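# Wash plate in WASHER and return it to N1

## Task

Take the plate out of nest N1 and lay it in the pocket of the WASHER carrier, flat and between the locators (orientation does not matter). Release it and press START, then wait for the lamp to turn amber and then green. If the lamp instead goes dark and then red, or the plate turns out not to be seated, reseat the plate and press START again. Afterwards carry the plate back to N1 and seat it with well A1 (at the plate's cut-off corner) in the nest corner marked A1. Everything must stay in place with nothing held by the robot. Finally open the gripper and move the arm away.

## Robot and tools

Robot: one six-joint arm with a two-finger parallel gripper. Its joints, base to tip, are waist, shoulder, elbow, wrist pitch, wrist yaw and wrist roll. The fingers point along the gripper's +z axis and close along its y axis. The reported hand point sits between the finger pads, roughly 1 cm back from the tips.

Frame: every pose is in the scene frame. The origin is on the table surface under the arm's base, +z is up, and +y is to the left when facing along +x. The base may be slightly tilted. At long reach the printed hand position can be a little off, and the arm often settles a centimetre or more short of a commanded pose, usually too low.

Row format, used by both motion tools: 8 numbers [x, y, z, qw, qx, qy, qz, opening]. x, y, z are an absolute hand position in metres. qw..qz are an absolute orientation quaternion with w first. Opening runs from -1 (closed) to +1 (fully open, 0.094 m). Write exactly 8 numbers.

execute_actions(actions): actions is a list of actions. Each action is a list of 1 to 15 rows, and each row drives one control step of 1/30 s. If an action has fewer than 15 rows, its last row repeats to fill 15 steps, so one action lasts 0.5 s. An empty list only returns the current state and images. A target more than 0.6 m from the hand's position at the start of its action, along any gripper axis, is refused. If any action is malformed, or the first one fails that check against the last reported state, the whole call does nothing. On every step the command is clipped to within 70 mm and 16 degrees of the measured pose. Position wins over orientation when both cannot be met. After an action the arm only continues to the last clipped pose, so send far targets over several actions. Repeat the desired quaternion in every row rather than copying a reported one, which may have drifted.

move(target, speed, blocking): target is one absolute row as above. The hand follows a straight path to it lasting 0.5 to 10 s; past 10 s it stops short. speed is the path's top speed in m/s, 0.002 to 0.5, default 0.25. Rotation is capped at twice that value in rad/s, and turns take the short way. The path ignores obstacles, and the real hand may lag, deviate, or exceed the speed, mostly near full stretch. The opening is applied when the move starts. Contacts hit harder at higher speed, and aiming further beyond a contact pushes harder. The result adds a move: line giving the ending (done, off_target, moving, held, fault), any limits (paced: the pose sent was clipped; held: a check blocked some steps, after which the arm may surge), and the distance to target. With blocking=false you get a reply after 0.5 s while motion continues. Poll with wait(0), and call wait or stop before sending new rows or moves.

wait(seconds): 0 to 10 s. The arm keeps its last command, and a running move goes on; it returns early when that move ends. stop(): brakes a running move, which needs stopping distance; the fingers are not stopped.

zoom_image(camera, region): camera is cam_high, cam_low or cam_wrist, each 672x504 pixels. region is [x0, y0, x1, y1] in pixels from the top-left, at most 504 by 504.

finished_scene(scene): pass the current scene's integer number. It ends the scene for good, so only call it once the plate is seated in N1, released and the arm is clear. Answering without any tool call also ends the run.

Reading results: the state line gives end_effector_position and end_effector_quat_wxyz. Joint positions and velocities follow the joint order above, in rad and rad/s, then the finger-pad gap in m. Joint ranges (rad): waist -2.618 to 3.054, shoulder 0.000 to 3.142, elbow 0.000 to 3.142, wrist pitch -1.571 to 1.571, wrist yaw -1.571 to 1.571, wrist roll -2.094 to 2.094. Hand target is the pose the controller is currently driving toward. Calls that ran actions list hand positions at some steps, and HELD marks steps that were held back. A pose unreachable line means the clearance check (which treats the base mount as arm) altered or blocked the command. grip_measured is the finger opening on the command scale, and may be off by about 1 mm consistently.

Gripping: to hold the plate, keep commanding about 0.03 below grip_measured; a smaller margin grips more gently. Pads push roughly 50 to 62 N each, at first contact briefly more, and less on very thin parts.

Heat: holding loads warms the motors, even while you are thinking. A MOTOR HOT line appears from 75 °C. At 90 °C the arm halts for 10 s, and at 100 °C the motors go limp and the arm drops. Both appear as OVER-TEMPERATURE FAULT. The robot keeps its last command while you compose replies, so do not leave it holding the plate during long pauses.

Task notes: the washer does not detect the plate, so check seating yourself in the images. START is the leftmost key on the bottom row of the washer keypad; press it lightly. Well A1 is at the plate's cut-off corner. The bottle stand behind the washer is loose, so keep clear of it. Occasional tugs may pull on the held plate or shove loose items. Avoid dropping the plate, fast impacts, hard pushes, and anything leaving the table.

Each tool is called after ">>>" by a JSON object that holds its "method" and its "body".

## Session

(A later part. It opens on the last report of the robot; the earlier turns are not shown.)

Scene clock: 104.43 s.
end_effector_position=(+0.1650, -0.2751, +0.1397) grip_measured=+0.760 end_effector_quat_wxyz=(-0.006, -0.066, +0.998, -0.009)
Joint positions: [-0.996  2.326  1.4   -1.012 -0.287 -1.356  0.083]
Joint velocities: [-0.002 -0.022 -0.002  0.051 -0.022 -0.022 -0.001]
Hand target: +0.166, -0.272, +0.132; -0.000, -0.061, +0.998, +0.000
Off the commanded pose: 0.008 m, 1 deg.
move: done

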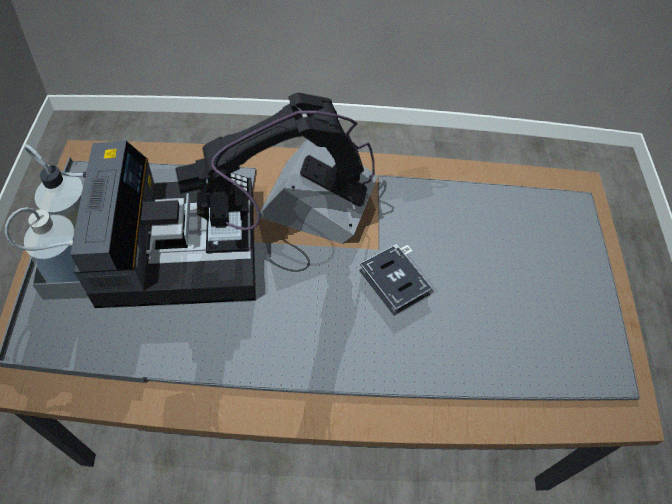

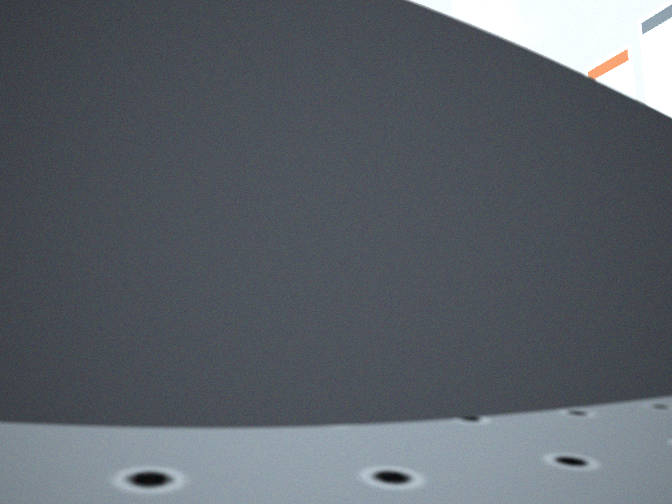

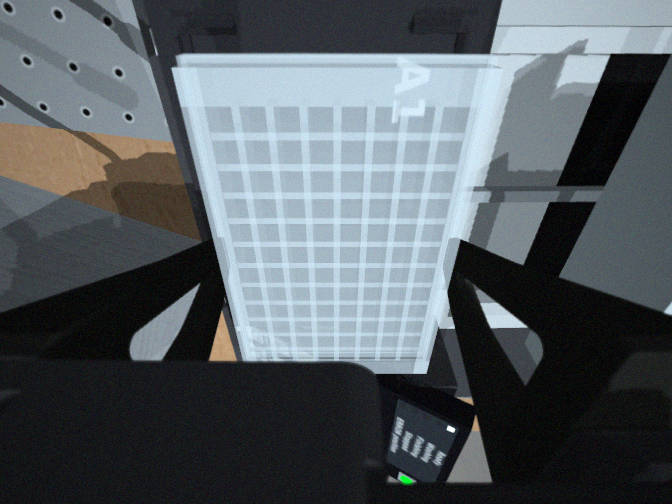

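>>> {"method": "execute_actions", "body": {"actions": [[[0.1655,-0.2715,0.1305,0,-0.064,0.998,0,0.728],[0.165,-0.271,0.129,0,-0.064,0.998,0,0.728],[0.1645,-0.2707,0.1275,0,-0.064,0.998,0,0.728],[0.164,-0.2704,0.126,0,-0.064,0.998,0,0.728],[0.164,-0.2704,0.125,0,-0.064,0.998,0,0.728],[0.164,-0.2704,0.124,0,-0.064,0.998,0,0.728],[0.164,-0.2704,0.123,0,-0.064,0.998,0,0.728],[0.164,-0.2704,0.122,0,-0.064,0.998,0,0.728],[0.164,-0.2704,0.121,0,-0.064,0.998,0,0.728],[0.164,-0.2704,0.120,0,-0.064,0.998,0,0.728],[0.164,-0.2704,0.119,0,-0.064,0.998,0,0.728],[0.164,-0.2704,0.118,0,-0.064,0.998,0,0.728],[0.164,-0.2704,0.117,0,-0.064,0.998,0,0.728],[0.164,-0.2704,0.116,0,-0.064,0.998,0,0.728],[0.164,-0.2704,0.115,0,-0.064,0.998,0,0.728]],[[0.164,-0.2704,0.114,0,-0.064,0.998,0,0.728],[0.164,-0.2704,0.113,0,-0.064,0.998,0,0.728],[0.164,-0.2704,0.112,0,-0.064,0.998,0,0.728],[0.164,-0.2704,0.111,0,-0.064,0.998,0,0.728],[0.164,-0.2704,0.110,0,-0.064,0.998,0,0.728],[0.164,-0.2704,0.109,0,-0.064,0.998,0,0.728],[0.164,-0.2704,0.108,0,-0.064,0.998,0,0.728],[0.164,-0.2704,0.107,0,-0.064,0.998,0,0.728],[0.164,-0.2704,0.106,0,-0.064,0.998,0,0.728]]]}}

Scene clock: 128.67 s.
end_effector_position=(+0.1624, -0.2724, +0.1173) grip_measured=+0.760 end_effector_quat_wxyz=(-0.007, -0.068, +0.998, -0.005)
Joint positions: [-0.982  2.349  1.34  -0.935 -0.293 -1.35   0.083]
Joint velocities: [ 0.007 -0.002 -0.032 -0.037  0.051  0.022 -0.   ]
Hand target: +0.164, -0.270, +0.106; -0.000, -0.064, +0.998, +0.000
Off the commanded pose: 0.012 m, 1 deg.
Step readings (end_effector_position; steps 1 to 15: 1st action; 16 to 30: 2nd action):
0: (+0.1651, -0.2754, +0.1397)
1: (+0.1652, -0.2755, +0.1397)
2: (+0.1652, -0.2756, +0.1393)
4: (+0.1646, -0.2753, +0.1374)
8: (+0.1619, -0.2723, +0.1327)
15: (+0.1630, -0.2731, +0.1263)
16: (+0.1630, -0.2731, +0.1246)
17: (+0.1629, -0.2728, +0.1230)
19: (+0.1626, -0.2725, +0.1201)
23: (+0.1624, -0.2724, +0.1175)
30: end_effector_position above

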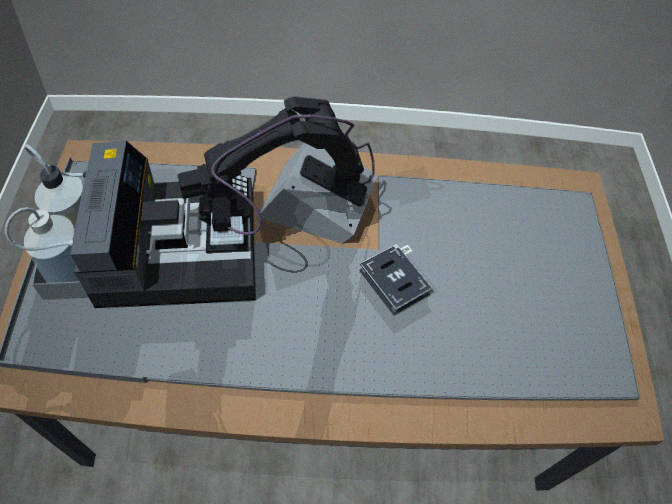

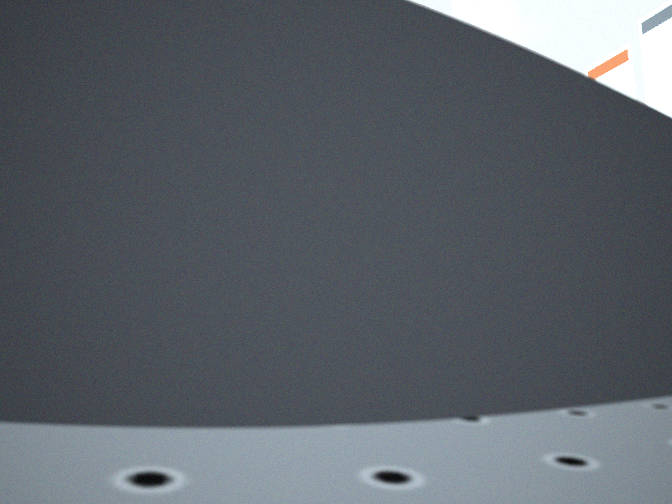

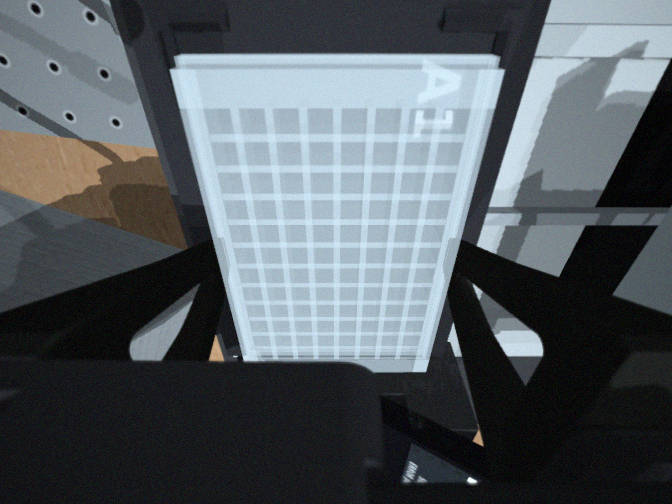

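>>> {"method": "zoom_image", "body": {"camera": "cam_wrist", "region": [130, 0, 330, 100]}}

>>> {"method": "zoom_image", "body": {"camera": "cam_wrist", "region": [360, 0, 560, 100]}}

Region (130, 0, 330, 100) of cam_wrist's 672x504 image, scaled by 2.520, with more detail than that image has.

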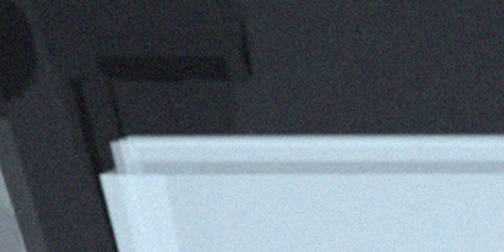

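Region (360, 0, 560, 100) of cam_wrist's 672x504 image, scaled by 2.520, with more detail than that image has.

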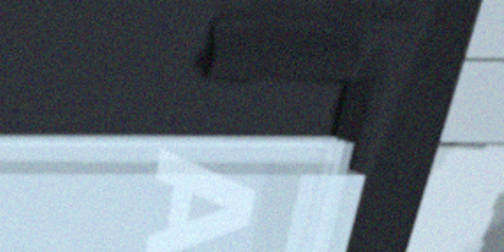

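>>> {"method": "execute_actions", "body": {"actions": [[[0.1645,-0.2704,0.112,0,-0.064,0.998,0,0.728],[0.165,-0.2704,0.118,0,-0.064,0.998,0,0.728],[0.1655,-0.2704,0.124,0,-0.064,0.998,0,0.728],[0.166,-0.2704,0.129,0,-0.064,0.998,0,0.728],[0.1665,-0.2704,0.133,0,-0.064,0.998,0,0.728],[0.167,-0.2704,0.137,0,-0.064,0.998,0,0.728],[0.168,-0.2704,0.141,0,-0.064,0.998,0,0.728],[0.169,-0.2704,0.145,0,-0.064,0.998,0,0.728],[0.170,-0.2704,0.149,0,-0.064,0.998,0,0.728],[0.171,-0.2704,0.153,0,-0.064,0.998,0,0.728],[0.172,-0.2704,0.156,0,-0.064,0.998,0,0.728],[0.172,-0.2704,0.159,0,-0.064,0.998,0,0.728],[0.172,-0.2704,0.16,0,-0.064,0.998,0,0.728]],[[0.172,-0.2704,0.16,0,-0.064,0.998,0,0.728],[0.172,-0.2704,0.16,0,-0.064,0.998,0,0.728],[0.172,-0.2704,0.16,0,-0.064,0.998,0,0.728],[0.172,-0.2704,0.158,0,-0.064,0.998,0,0.728],[0.1715,-0.2702,0.155,0,-0.064,0.998,0,0.728],[0.171,-0.27,0.152,0,-0.064,0.998,0,0.728],[0.1705,-0.2698,0.149,0,-0.064,0.998,0,0.728],[0.170,-0.2696,0.146,0,-0.064,0.998,0,0.728],[0.1695,-0.2695,0.1435,0,-0.064,0.998,0,0.728],[0.169,-0.2694,0.141,0,-0.064,0.998,0,0.728],[0.1685,-0.2693,0.139,0,-0.064,0.998,0,0.728],[0.1685,-0.2693,0.137,0,-0.064,0.998,0,0.728],[0.1685,-0.2693,0.135,0,-0.064,0.998,0,0.728],[0.1685,-0.2693,0.133,0,-0.064,0.998,0,0.728],[0.1685,-0.2693,0.1315,0,-0.064,0.998,0,0.728]],[[0.1685,-0.2693,0.130,0,-0.064,0.998,0,0.728],[0.1685,-0.2693,0.1285,0,-0.064,0.998,0,0.728],[0.1685,-0.2693,0.127,0,-0.064,0.998,0,0.728],[0.1685,-0.2693,0.126,0,-0.064,0.998,0,0.728],[0.1685,-0.2693,0.125,0,-0.064,0.998,0,0.728],[0.1685,-0.2693,0.124,0,-0.064,0.998,0,0.728],[0.1685,-0.2693,0.123,0,-0.064,0.998,0,0.728],[0.1685,-0.2693,0.122,0,-0.064,0.998,0,0.728],[0.1685,-0.2693,0.121,0,-0.064,0.998,0,0.728],[0.1685,-0.2693,0.120,0,-0.064,0.998,0,0.728],[0.1685,-0.2693,0.119,0,-0.064,0.998,0,0.728],[0.1685,-0.2693,0.118,0,-0.064,0.998,0,0.728],[0.1685,-0.2693,0.117,0,-0.064,0.998,0,0.728],[0.1685,-0.2693,0.116,0,-0.064,0.998,0,0.728],[0.1685,-0.2693,0.115,0,-0.064,0.998,0,0.728]],[[0.1685,-0.2693,0.114,0,-0.064,0.998,0,0.728],[0.1685,-0.2693,0.113,0,-0.064,0.998,0,0.728],[0.1685,-0.2693,0.112,0,-0.064,0.998,0,0.728],[0.1685,-0.2693,0.111,0,-0.064,0.998,0,0.728],[0.1685,-0.2693,0.110,0,-0.064,0.998,0,0.728],[0.1685,-0.2693,0.109,0,-0.064,0.998,0,0.728],[0.1685,-0.2693,0.108,0,-0.064,0.998,0,0.728],[0.1685,-0.2693,0.107,0,-0.064,0.998,0,0.728],[0.1685,-0.2693,0.106,0,-0.064,0.998,0,0.728]]]}}

Scene clock: 151.27 s.
end_effector_position=(+0.1675, -0.2716, +0.1168) grip_measured=+0.760 end_effector_quat_wxyz=(-0.006, -0.068, +0.998, -0.007)
Joint positions: [-0.968  2.346  1.341 -0.929 -0.298 -1.335  0.083]
Joint velocities: [-0.022  0.002  0.002 -0.022  0.007 -0.081  0.001]
Hand target: +0.168, -0.269, +0.106; -0.000, -0.064, +0.998, +0.000
Off the commanded pose: 0.011 m, 1 deg.
Step readings (end_effector_position; steps 1 to 15: 1st action; 16 to 30: 2nd action; 31 to 45: 3rd action; 46 to 60: 4th action):
0: (+0.1624, -0.2724, +0.1173)
1: (+0.1624, -0.2724, +0.1173)
2: (+0.1623, -0.2724, +0.1173)
4: (+0.1622, -0.2719, +0.1173)
8: (+0.1631, -0.2704, +0.1217)
15: (+0.1683, -0.2697, +0.1377)
16: (+0.1687, -0.2693, +0.1394)
17: (+0.1689, -0.2688, +0.1405)
19: (+0.1687, -0.2676, +0.1414)
23: (+0.1687, -0.2674, +0.1414)
30: (+0.1673, -0.2691, +0.1356)
31: (+0.1667, -0.2686, +0.1342)
32: (+0.1662, -0.2683, +0.1331)
34: (+0.1656, -0.2685, +0.1313)
38: (+0.1656, -0.2702, +0.1292)
45: (+0.1665, -0.2717, +0.1251)
46: (+0.1669, -0.2716, +0.1244)
47: (+0.1673, -0.2717, +0.1238)
49: (+0.1680, -0.2718, +0.1226)
53: (+0.1683, -0.2722, +0.1187)
60: end_effector_position above

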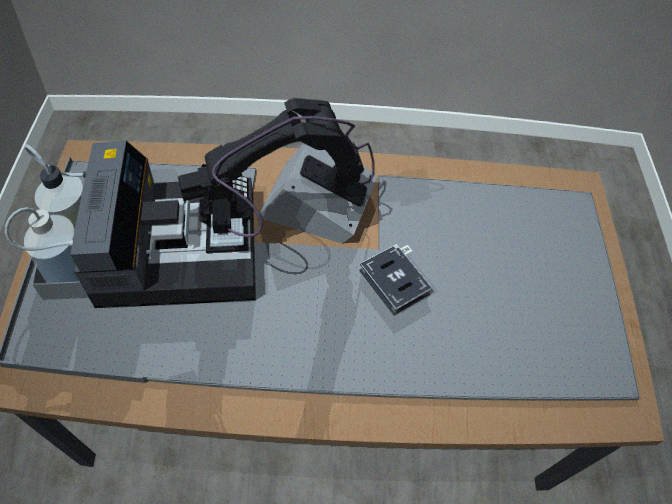

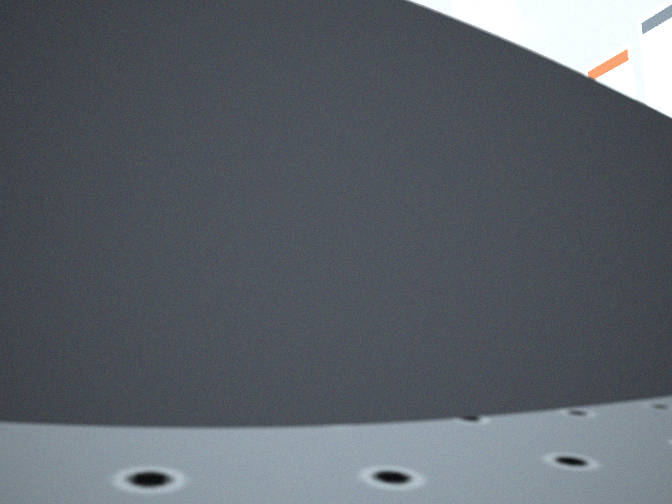

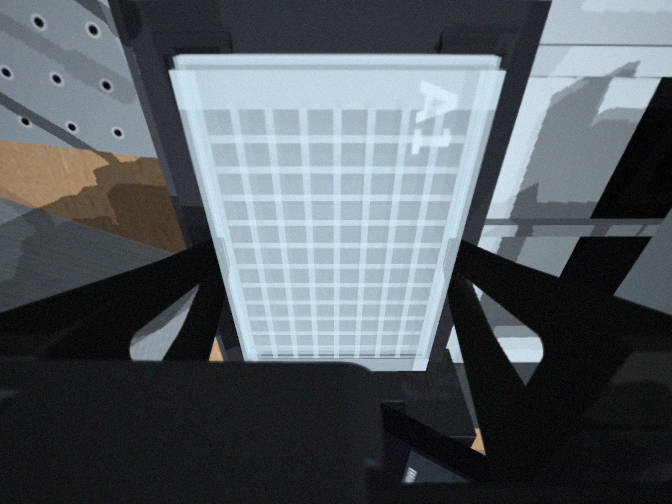

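>>> {"method": "zoom_image", "body": {"camera": "cam_wrist", "region": [130, 10, 330, 110]}}

>>> {"method": "zoom_image", "body": {"camera": "cam_wrist", "region": [360, 10, 560, 110]}}

>>> {"method": "zoom_image", "body": {"camera": "cam_high", "region": [190, 195, 270, 265]}}

Region (130, 10, 330, 110) of cam_wrist's 672x504 image, scaled by 2.520, with more detail than that image has.

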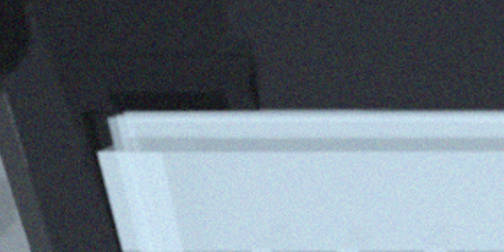

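Region (360, 10, 560, 110) of cam_wrist's 672x504 image, scaled by 2.520, with more detail than that image has.

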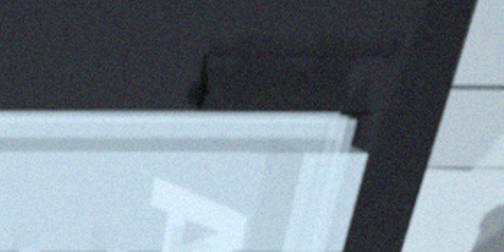

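Region (190, 195, 270, 265) of cam_high's 672x504 image, scaled by 6.300, with more detail than that image has; it fills the top 441 rows of this view, and the rest is white.

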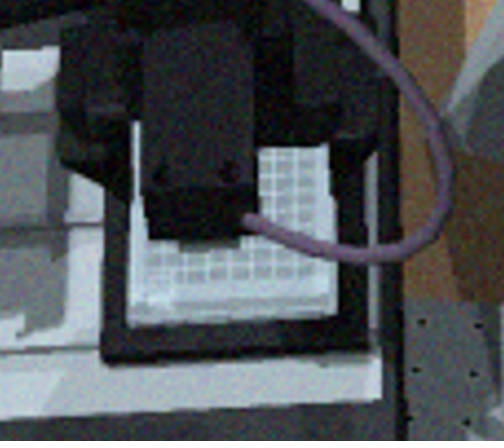

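>>> {"method": "execute_actions", "body": {"actions": [[[0.168,-0.2693,0.105,0,-0.064,0.998,0,0.728],[0.1677,-0.2693,0.104,0,-0.064,0.998,0,0.728],[0.1675,-0.2693,0.103,0,-0.064,0.998,0,0.728],[0.1675,-0.2693,0.102,0,-0.064,0.998,0,0.728],[0.1675,-0.2693,0.101,0,-0.064,0.998,0,0.728],[0.1675,-0.2693,0.100,0,-0.064,0.998,0,0.728]]]}}

Scene clock: 160.60 s.
end_effector_position=(+0.1674, -0.2715, +0.1162) grip_measured=+0.760 end_effector_quat_wxyz=(-0.005, -0.068, +0.998, -0.007)
Joint positions: [-0.968  2.346  1.338 -0.926 -0.299 -1.334  0.083]
Joint velocities: [-0.002 -0.017 -0.002  0.022  0.051 -0.022  0.001]
Hand target: +0.167, -0.269, +0.101; -0.000, -0.064, +0.998, +0.001
Off the commanded pose: 0.016 m, 1 deg.
Step readings (end_effector_position):
0: (+0.1675, -0.2716, +0.1168)
1: (+0.1675, -0.2716, +0.1168)
2: (+0.1675, -0.2716, +0.1168)
4: (+0.1676, -0.2717, +0.1168)
8: (+0.1674, -0.2715, +0.1162)
15: end_effector_position above

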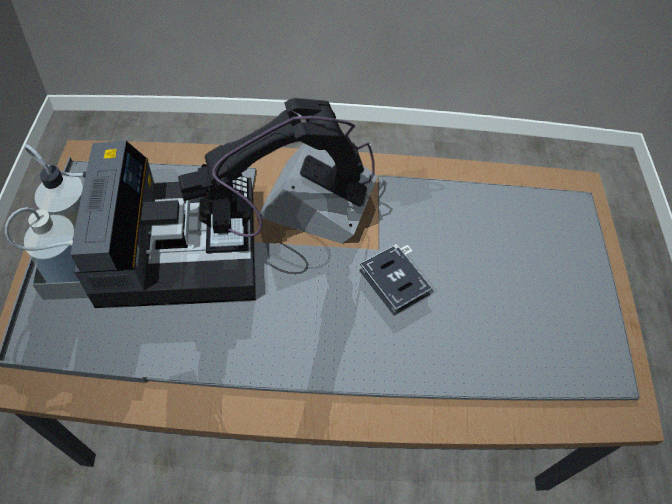

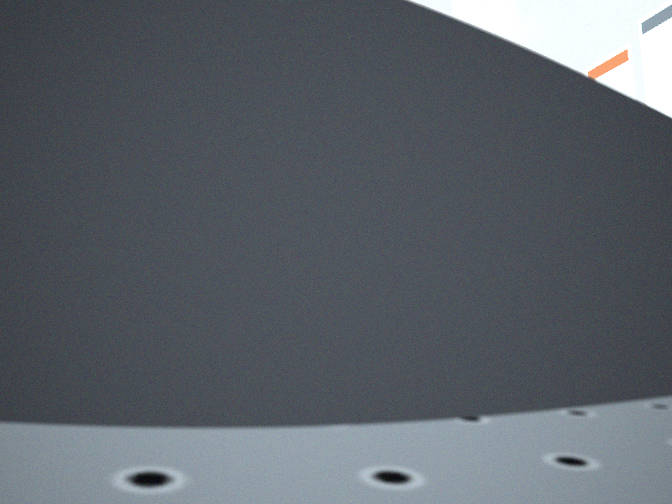

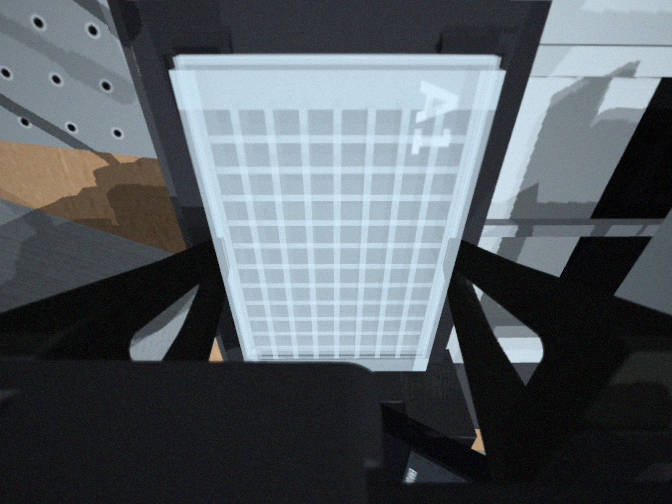

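>>> {"method": "execute_actions", "body": {"actions": [[[0.1675,-0.2700,0.104,0,-0.064,0.998,0,0.728],[0.1675,-0.2705,0.108,0,-0.064,0.998,0,0.74],[0.1675,-0.271,0.111,0,-0.064,0.998,0,0.77],[0.1675,-0.271,0.112,0,-0.064,0.998,0,0.81],[0.1675,-0.271,0.112,0,-0.064,0.998,0,0.86],[0.1675,-0.271,0.112,0,-0.064,0.998,0,0.92],[0.1675,-0.271,0.112,0,-0.064,0.998,0,1],[0.1675,-0.271,0.112,0,-0.064,0.998,0,1],[0.1675,-0.271,0.112,0,-0.064,0.998,0,1],[0.1675,-0.272,0.116,0,-0.064,0.998,0,1],[0.1675,-0.272,0.121,0,-0.064,0.998,0,1],[0.1675,-0.273,0.126,0,-0.064,0.998,0,1],[0.1675,-0.273,0.131,0,-0.064,0.998,0,1],[0.1675,-0.273,0.135,0,-0.064,0.998,0,1],[0.1675,-0.273,0.139,0,-0.064,0.998,0,1]],[[0.1675,-0.273,0.143,0,-0.064,0.998,0,1],[0.1675,-0.273,0.148,0,-0.064,0.998,0,1],[0.1675,-0.273,0.153,0,-0.064,0.998,0,1],[0.1675,-0.273,0.158,0,-0.064,0.998,0,1],[0.1675,-0.273,0.163,0,-0.064,0.998,0,1],[0.1675,-0.273,0.168,0,-0.064,0.998,0,1],[0.1675,-0.273,0.173,0,-0.064,0.998,0,1],[0.1675,-0.273,0.178,0,-0.064,0.998,0,1],[0.1675,-0.273,0.183,0,-0.064,0.998,0,1],[0.1675,-0.273,0.188,0,-0.064,0.998,0,1],[0.1675,-0.273,0.192,0,-0.064,0.998,0,1],[0.1675,-0.273,0.195,0,-0.064,0.998,0,1]],[[0.1675,-0.273,0.195,0,-0.064,0.998,0,1]]]}}

Scene clock: 175.17 s.
end_effector_position=(+0.1671, -0.2683, +0.1798) grip_measured=+1.000 end_effector_quat_wxyz=(-0.008, -0.063, +0.998, +0.014)
Joint positions: [-1.021  2.316  1.545 -1.221 -0.286 -1.387  0.094]
Joint velocities: [-0.012 -0.007 -0.007  0.007 -0.037 -0.081  0.   ]
Hand target: +0.167, -0.273, +0.195; +0.000, -0.064, +0.998, -0.000
Off the commanded pose: 0.016 m, 2 deg.
Step readings (end_effector_position; steps 1 to 15: 1st action; 16 to 30: 2nd action; 31 to 45: 3rd action):
0: (+0.1674, -0.2715, +0.1162)
1: (+0.1674, -0.2715, +0.1162)
2: (+0.1674, -0.2715, +0.1162)
4: (+0.1673, -0.2713, +0.1162)
8: (+0.1670, -0.2713, +0.1151)
15: (+0.1661, -0.2672, +0.1180)
16: (+0.1665, -0.2677, +0.1203)
17: (+0.1668, -0.2683, +0.1229)
19: (+0.1670, -0.2700, +0.1290)
23: (+0.1669, -0.2733, +0.1451)
30: (+0.1701, -0.2773, +0.1774)
31: (+0.1701, -0.2767, +0.1790)
32: (+0.1700, -0.2758, +0.1797)
34: (+0.1690, -0.2731, +0.1797)
38: (+0.1677, -0.2699, +0.1798)
45: end_effector_position above

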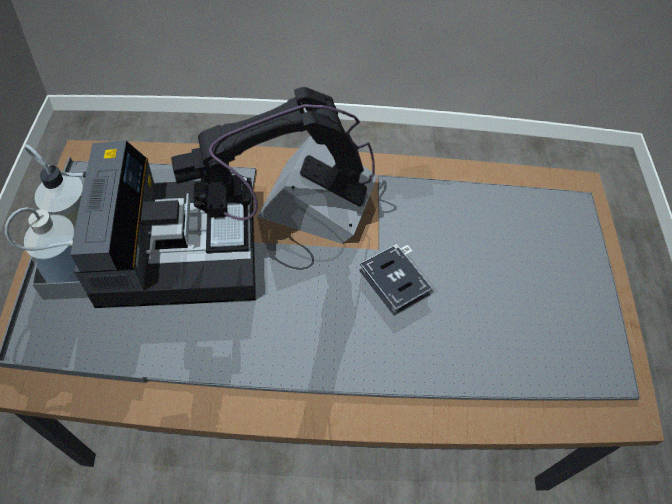

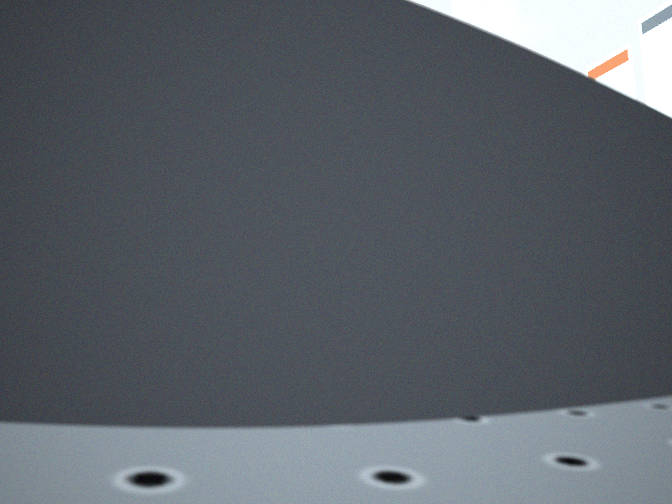

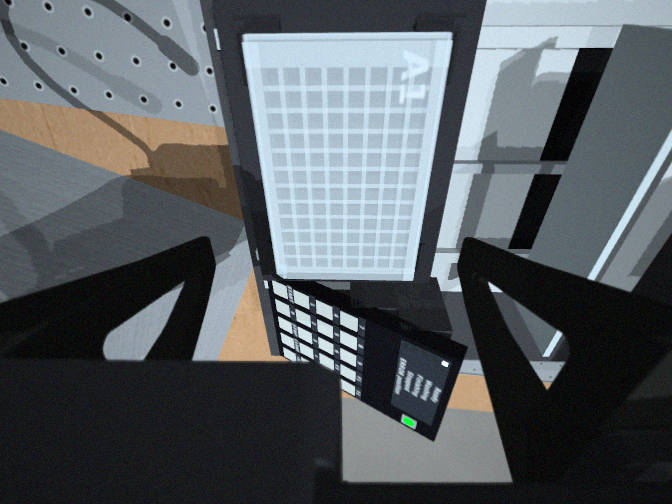

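>>> {"method": "zoom_image", "body": {"camera": "cam_wrist", "region": [200, 0, 500, 300]}}

>>> {"method": "zoom_image", "body": {"camera": "cam_wrist", "region": [250, 240, 470, 400]}}

>>> {"method": "zoom_image", "body": {"camera": "cam_high", "region": [190, 195, 270, 265]}}

Region (200, 0, 500, 300) of cam_wrist's 672x504 image, scaled by 1.680, with more detail than that image has.

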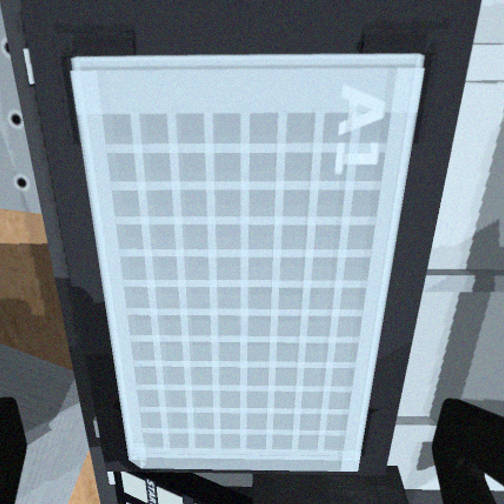

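Region (250, 240, 470, 400) of cam_wrist's 672x504 image, scaled by 2.291, with more detail than that image has; it fills the top 367 rows of this view, and the rest is white.

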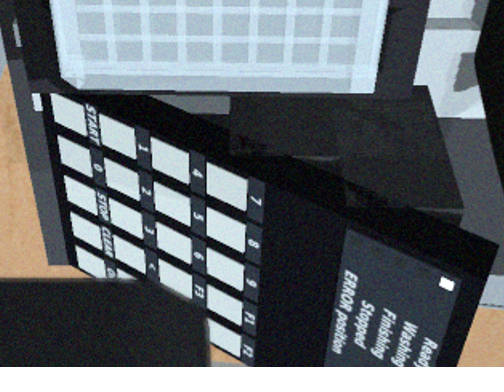

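Region (190, 195, 270, 265) of cam_high's 672x504 image, scaled by 6.300, with more detail than that image has; it fills the top 441 rows of this view, and the rest is white.

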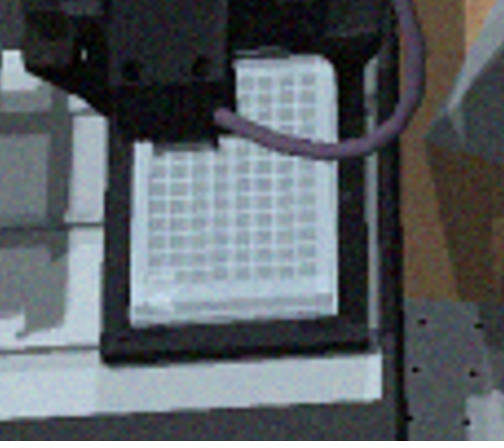

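>>> {"method": "move", "body": {"target": [0.066, -0.243, 0.155, 0, 0.643, 0.766, 0, -1], "speed": 0.3}}

Scene clock: 197.43 s.
end_effector_position=(+0.0699, -0.2412, +0.1492) grip_measured=-0.979 end_effector_quat_wxyz=(-0.011, +0.637, +0.771, +0.014)
Joint positions: [-1.253  2.206  1.187 -1.03  -0.203 -0.098  0.001]
Joint velocities: [-0.007 -0.017  0.007  0.037 -0.081  0.095 -0.001]
Hand target: +0.067, -0.243, +0.155; +0.001, +0.643, +0.766, +0.001
Off the commanded pose: 0.007 m, 2 deg.
move: done

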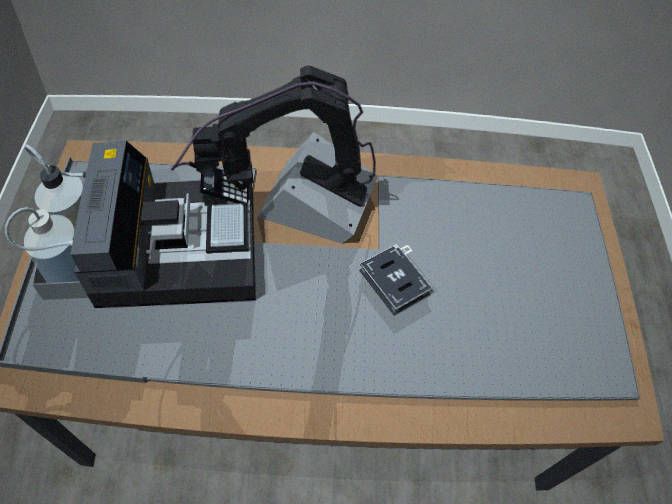

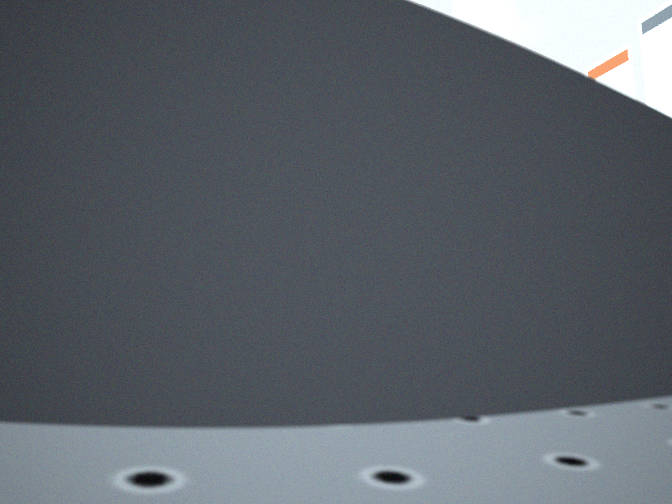

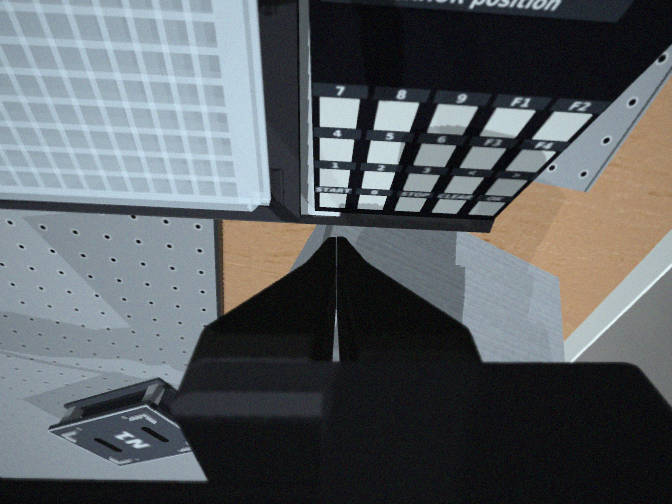

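>>> {"method": "move", "body": {"target": [0.070, -0.231, 0.118, 0, 0.643, 0.766, 0, -1], "speed": 0.06}}

Scene clock: 206.67 s.
end_effector_position=(+0.0662, -0.2303, +0.1161) grip_measured=-0.979 end_effector_quat_wxyz=(-0.010, +0.644, +0.765, +0.007)
Joint positions: [-1.234  2.206  1.046 -0.875 -0.203 -0.059  0.001]
Joint velocities: [-0.012 -0.007 -0.012  0.007  0.022 -0.037  0.   ]
Hand target: +0.070, -0.231, +0.118; -0.000, +0.643, +0.766, +0.000
Off the commanded pose: 0.004 m, 1 deg.
move: done

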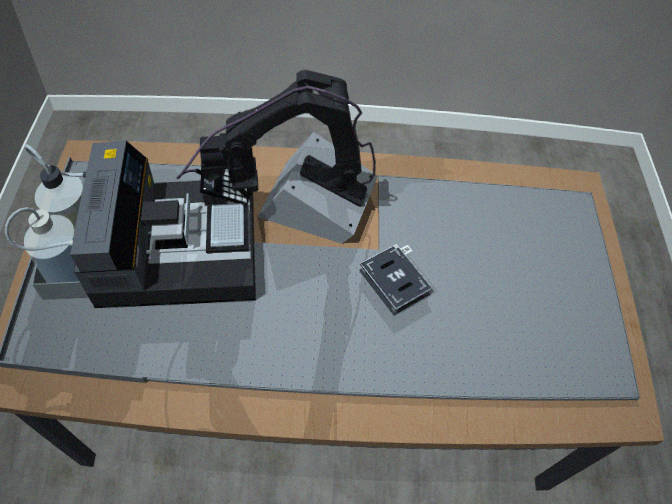

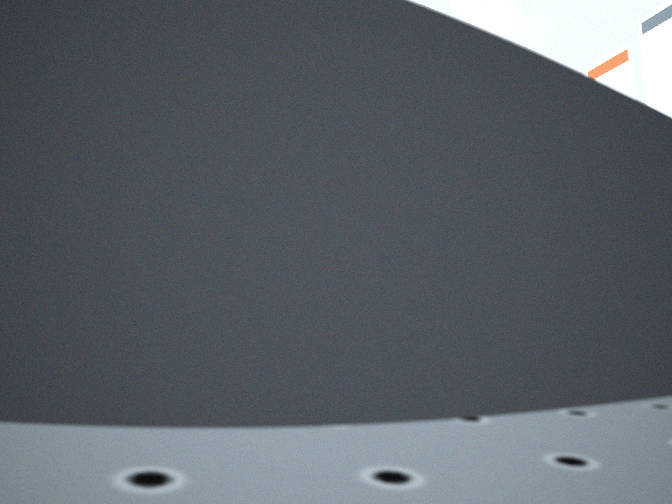

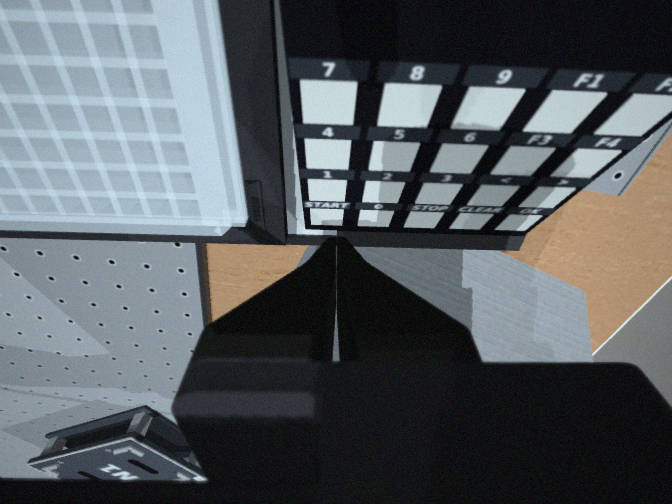

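>>> {"method": "zoom_image", "body": {"camera": "cam_wrist", "region": [280, 160, 560, 270]}}

>>> {"method": "zoom_image", "body": {"camera": "cam_high", "region": [200, 150, 280, 220]}}

Region (280, 160, 560, 270) of cam_wrist's 672x504 image, scaled by 1.800, with more detail than that image has; it fills the top 198 rows of this view, and the rest is white.

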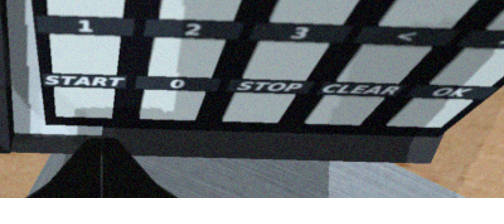

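Region (200, 150, 280, 220) of cam_high's 672x504 image, scaled by 6.300, with more detail than that image has; it fills the top 441 rows of this view, and the rest is white.

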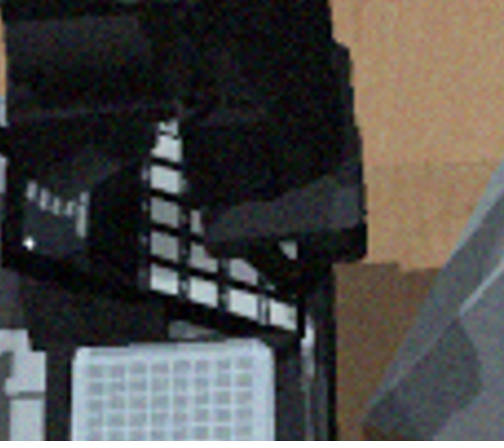

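>>> {"method": "execute_actions", "body": {"actions": [[[0.070,-0.231,0.122,0,0.643,0.766,0,-1],[0.0705,-0.232,0.126,0,0.643,0.766,0,-1],[0.071,-0.233,0.130,0,0.643,0.766,0,-1],[0.0715,-0.234,0.133,0,0.643,0.766,0,-1],[0.072,-0.235,0.136,0,0.643,0.766,0,-1],[0.073,-0.236,0.138,0,0.643,0.766,0,-1],[0.074,-0.237,0.139,0,0.643,0.766,0,-1],[0.075,-0.238,0.140,0,0.643,0.766,0,-1],[0.076,-0.239,0.140,0,0.643,0.766,0,-1],[0.076,-0.240,0.140,0,0.643,0.766,0,-1]],[[0.076,-0.240,0.137,0,0.643,0.766,0,-1],[0.076,-0.240,0.134,0,0.643,0.766,0,-1],[0.0755,-0.2395,0.131,0,0.643,0.766,0,-1],[0.075,-0.239,0.128,0,0.643,0.766,0,-1],[0.075,-0.2385,0.126,0,0.643,0.766,0,-1],[0.075,-0.238,0.124,0,0.643,0.766,0,-1],[0.075,-0.238,0.122,0,0.643,0.766,0,-1],[0.075,-0.238,0.120,0,0.643,0.766,0,-1],[0.075,-0.238,0.118,0,0.643,0.766,0,-1],[0.075,-0.238,0.116,0,0.643,0.766,0,-1],[0.075,-0.238,0.115,0,0.643,0.766,0,-1]]]}}

Scene clock: 223.63 s.
end_effector_position=(+0.0729, -0.2379, +0.1211) grip_measured=-0.979 end_effector_quat_wxyz=(-0.003, +0.642, +0.767, -0.001)
Joint positions: [-1.219  2.206  1.074 -0.879 -0.209 -0.047  0.001]
Joint velocities: [-0.012  0.017 -0.027  0.081 -0.051  0.022  0.   ]
Hand target: +0.075, -0.238, +0.115; -0.000, +0.643, +0.766, +0.000
Off the commanded pose: 0.006 m, 0 deg.
Step readings (end_effector_position; steps 1 to 15: 1st action; 16 to 30: 2nd action):
0: (+0.0663, -0.2306, +0.1160)
1: (+0.0663, -0.2306, +0.1160)
2: (+0.0663, -0.2306, +0.1160)
4: (+0.0661, -0.2291, +0.1161)
8: (+0.0664, -0.2257, +0.1194)
15: (+0.0689, -0.2333, +0.1265)
16: (+0.0688, -0.2331, +0.1265)
17: (+0.0689, -0.2331, +0.1265)
19: (+0.0692, -0.2332, +0.1264)
23: (+0.0715, -0.2365, +0.1259)
30: end_effector_position above

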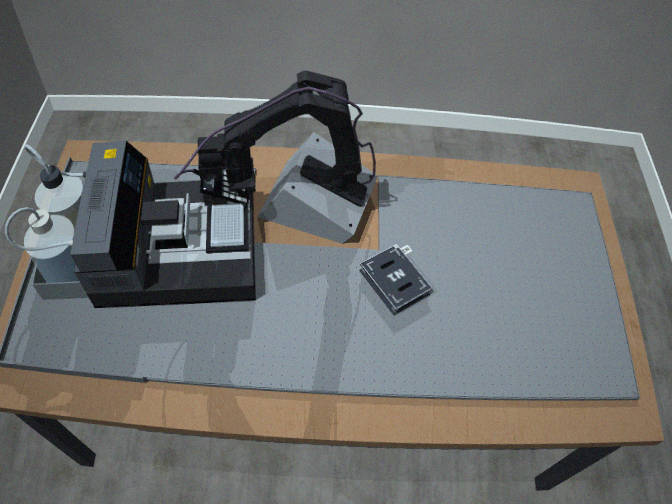

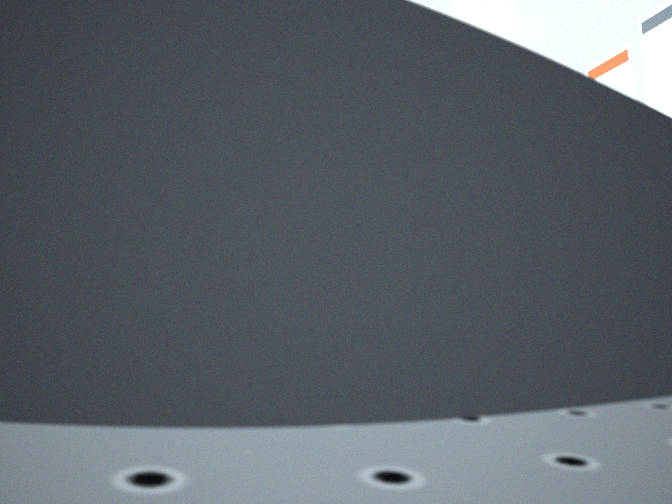

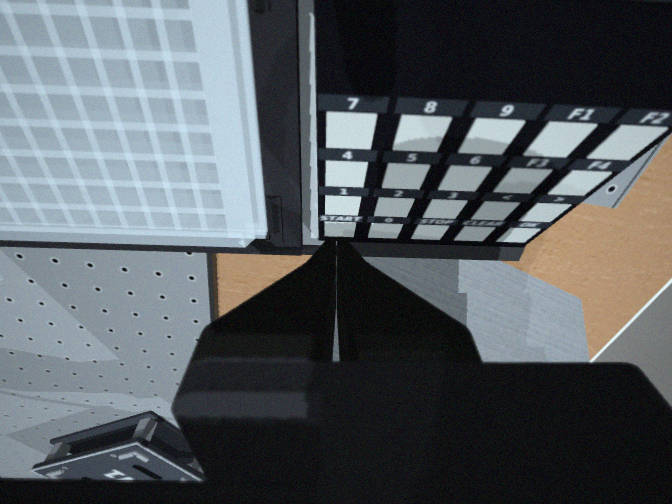

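>>> {"method": "execute_actions", "body": {"actions": [[[0.0747,-0.2375,0.114,0,0.643,0.766,0,-1],[0.0744,-0.237,0.113,0,0.643,0.766,0,-1],[0.074,-0.2365,0.112,0,0.643,0.766,0,-1],[0.0737,-0.236,0.111,0,0.643,0.766,0,-1],[0.0735,-0.2355,0.110,0,0.643,0.766,0,-1],[0.0735,-0.235,0.109,0,0.643,0.766,0,-1],[0.0735,-0.235,0.108,0,0.643,0.766,0,-1],[0.0735,-0.235,0.107,0,0.643,0.766,0,-1],[0.0735,-0.235,0.106,0,0.643,0.766,0,-1]]]}}

Scene clock: 233.97 s.
end_effector_position=(+0.0713, -0.2367, +0.1136) grip_measured=-0.979 end_effector_quat_wxyz=(+0.001, +0.643, +0.766, -0.003)
Joint positions: [-1.219  2.206  1.04  -0.834 -0.21  -0.042  0.001]
Joint velocities: [-0.012  0.007 -0.027  0.037  0.037  0.022 -0.001]
Hand target: +0.073, -0.235, +0.106; -0.000, +0.643, +0.766, +0.000
Off the commanded pose: 0.008 m, 0 deg.
Step readings (end_effector_position):
0: (+0.0733, -0.2403, +0.1209)
1: (+0.0733, -0.2403, +0.1209)
2: (+0.0733, -0.2406, +0.1209)
4: (+0.0731, -0.2407, +0.1199)
8: (+0.0716, -0.2365, +0.1154)
15: end_effector_position above

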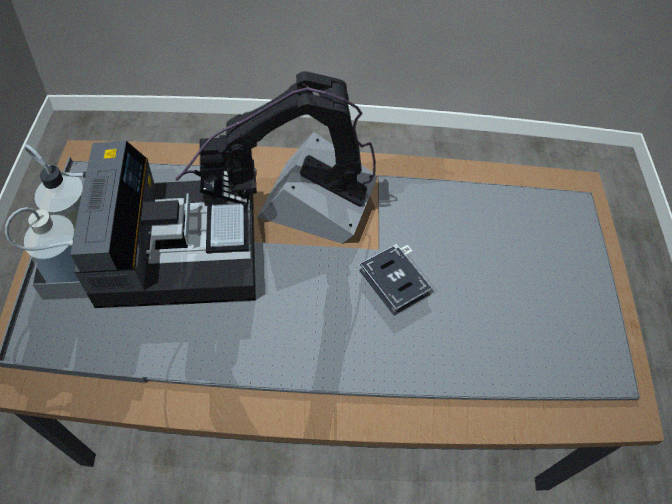

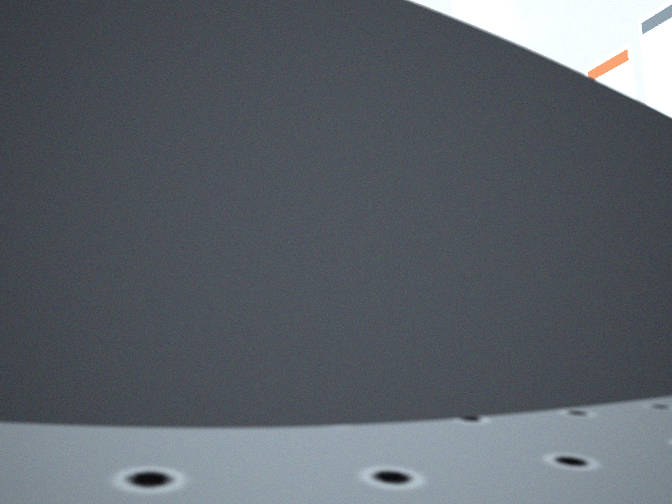

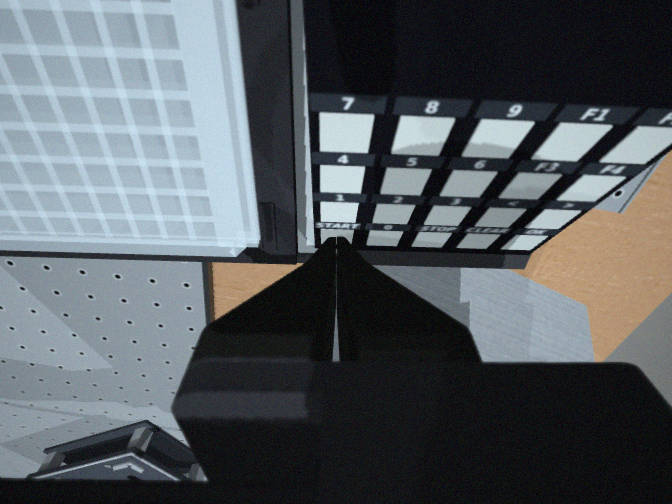

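>>> {"method": "execute_actions", "body": {"actions": [[[0.0735,-0.2345,0.105,0,0.643,0.766,0,-1],[0.0735,-0.234,0.104,0,0.643,0.766,0,-1],[0.0735,-0.2335,0.103,0,0.643,0.766,0,-1],[0.0735,-0.233,0.102,0,0.643,0.766,0,-1],[0.0735,-0.2327,0.101,0,0.643,0.766,0,-1],[0.0735,-0.2324,0.100,0,0.643,0.766,0,-1],[0.0735,-0.2322,0.099,0,0.643,0.766,0,-1],[0.0735,-0.232,0.098,0,0.643,0.766,0,-1]]]}}

Scene clock: 239.17 s.
end_effector_position=(+0.0722, -0.2332, +0.1066) grip_measured=-0.979 end_effector_quat_wxyz=(+0.000, +0.641, +0.767, -0.004)
Joint positions: [-1.208  2.206  1.01  -0.803 -0.213 -0.036  0.001]
Joint velocities: [ 0.002 -0.012 -0.007  0.007  0.095  0.037 -0.   ]
Hand target: +0.073, -0.232, +0.098; -0.000, +0.643, +0.766, +0.000
Off the commanded pose: 0.009 m, 1 deg.
Step readings (end_effector_position):
0: (+0.0716, -0.2380, +0.1136)
1: (+0.0716, -0.2382, +0.1136)
2: (+0.0716, -0.2384, +0.1136)
4: (+0.0718, -0.2391, +0.1131)
8: (+0.0719, -0.2352, +0.1085)
15: end_effector_position above

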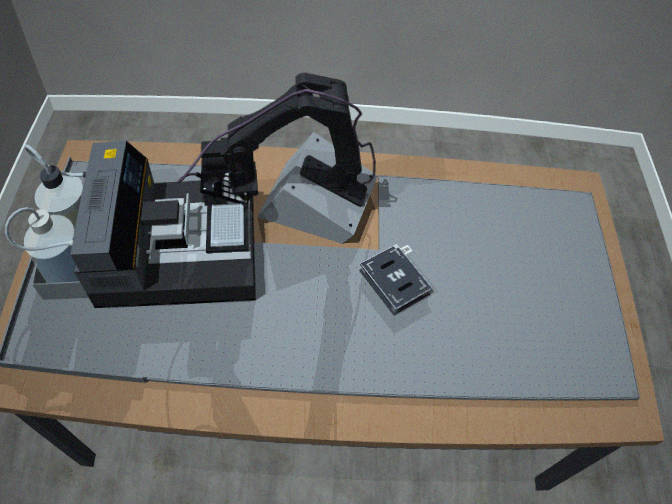

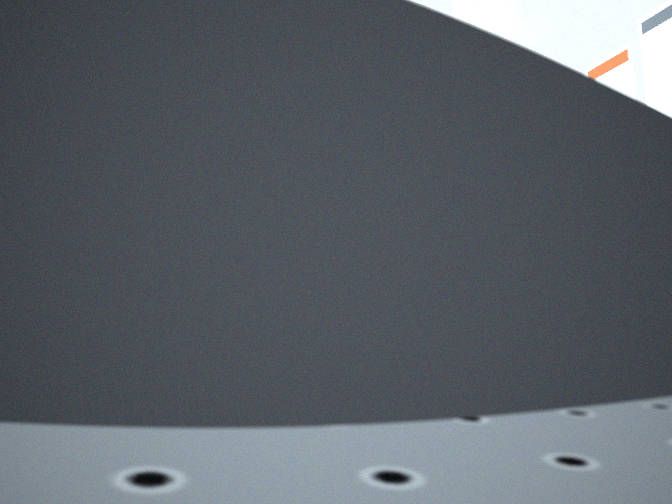

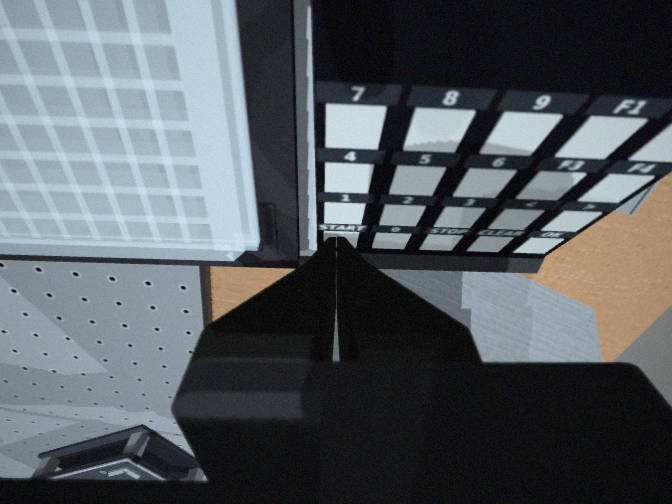

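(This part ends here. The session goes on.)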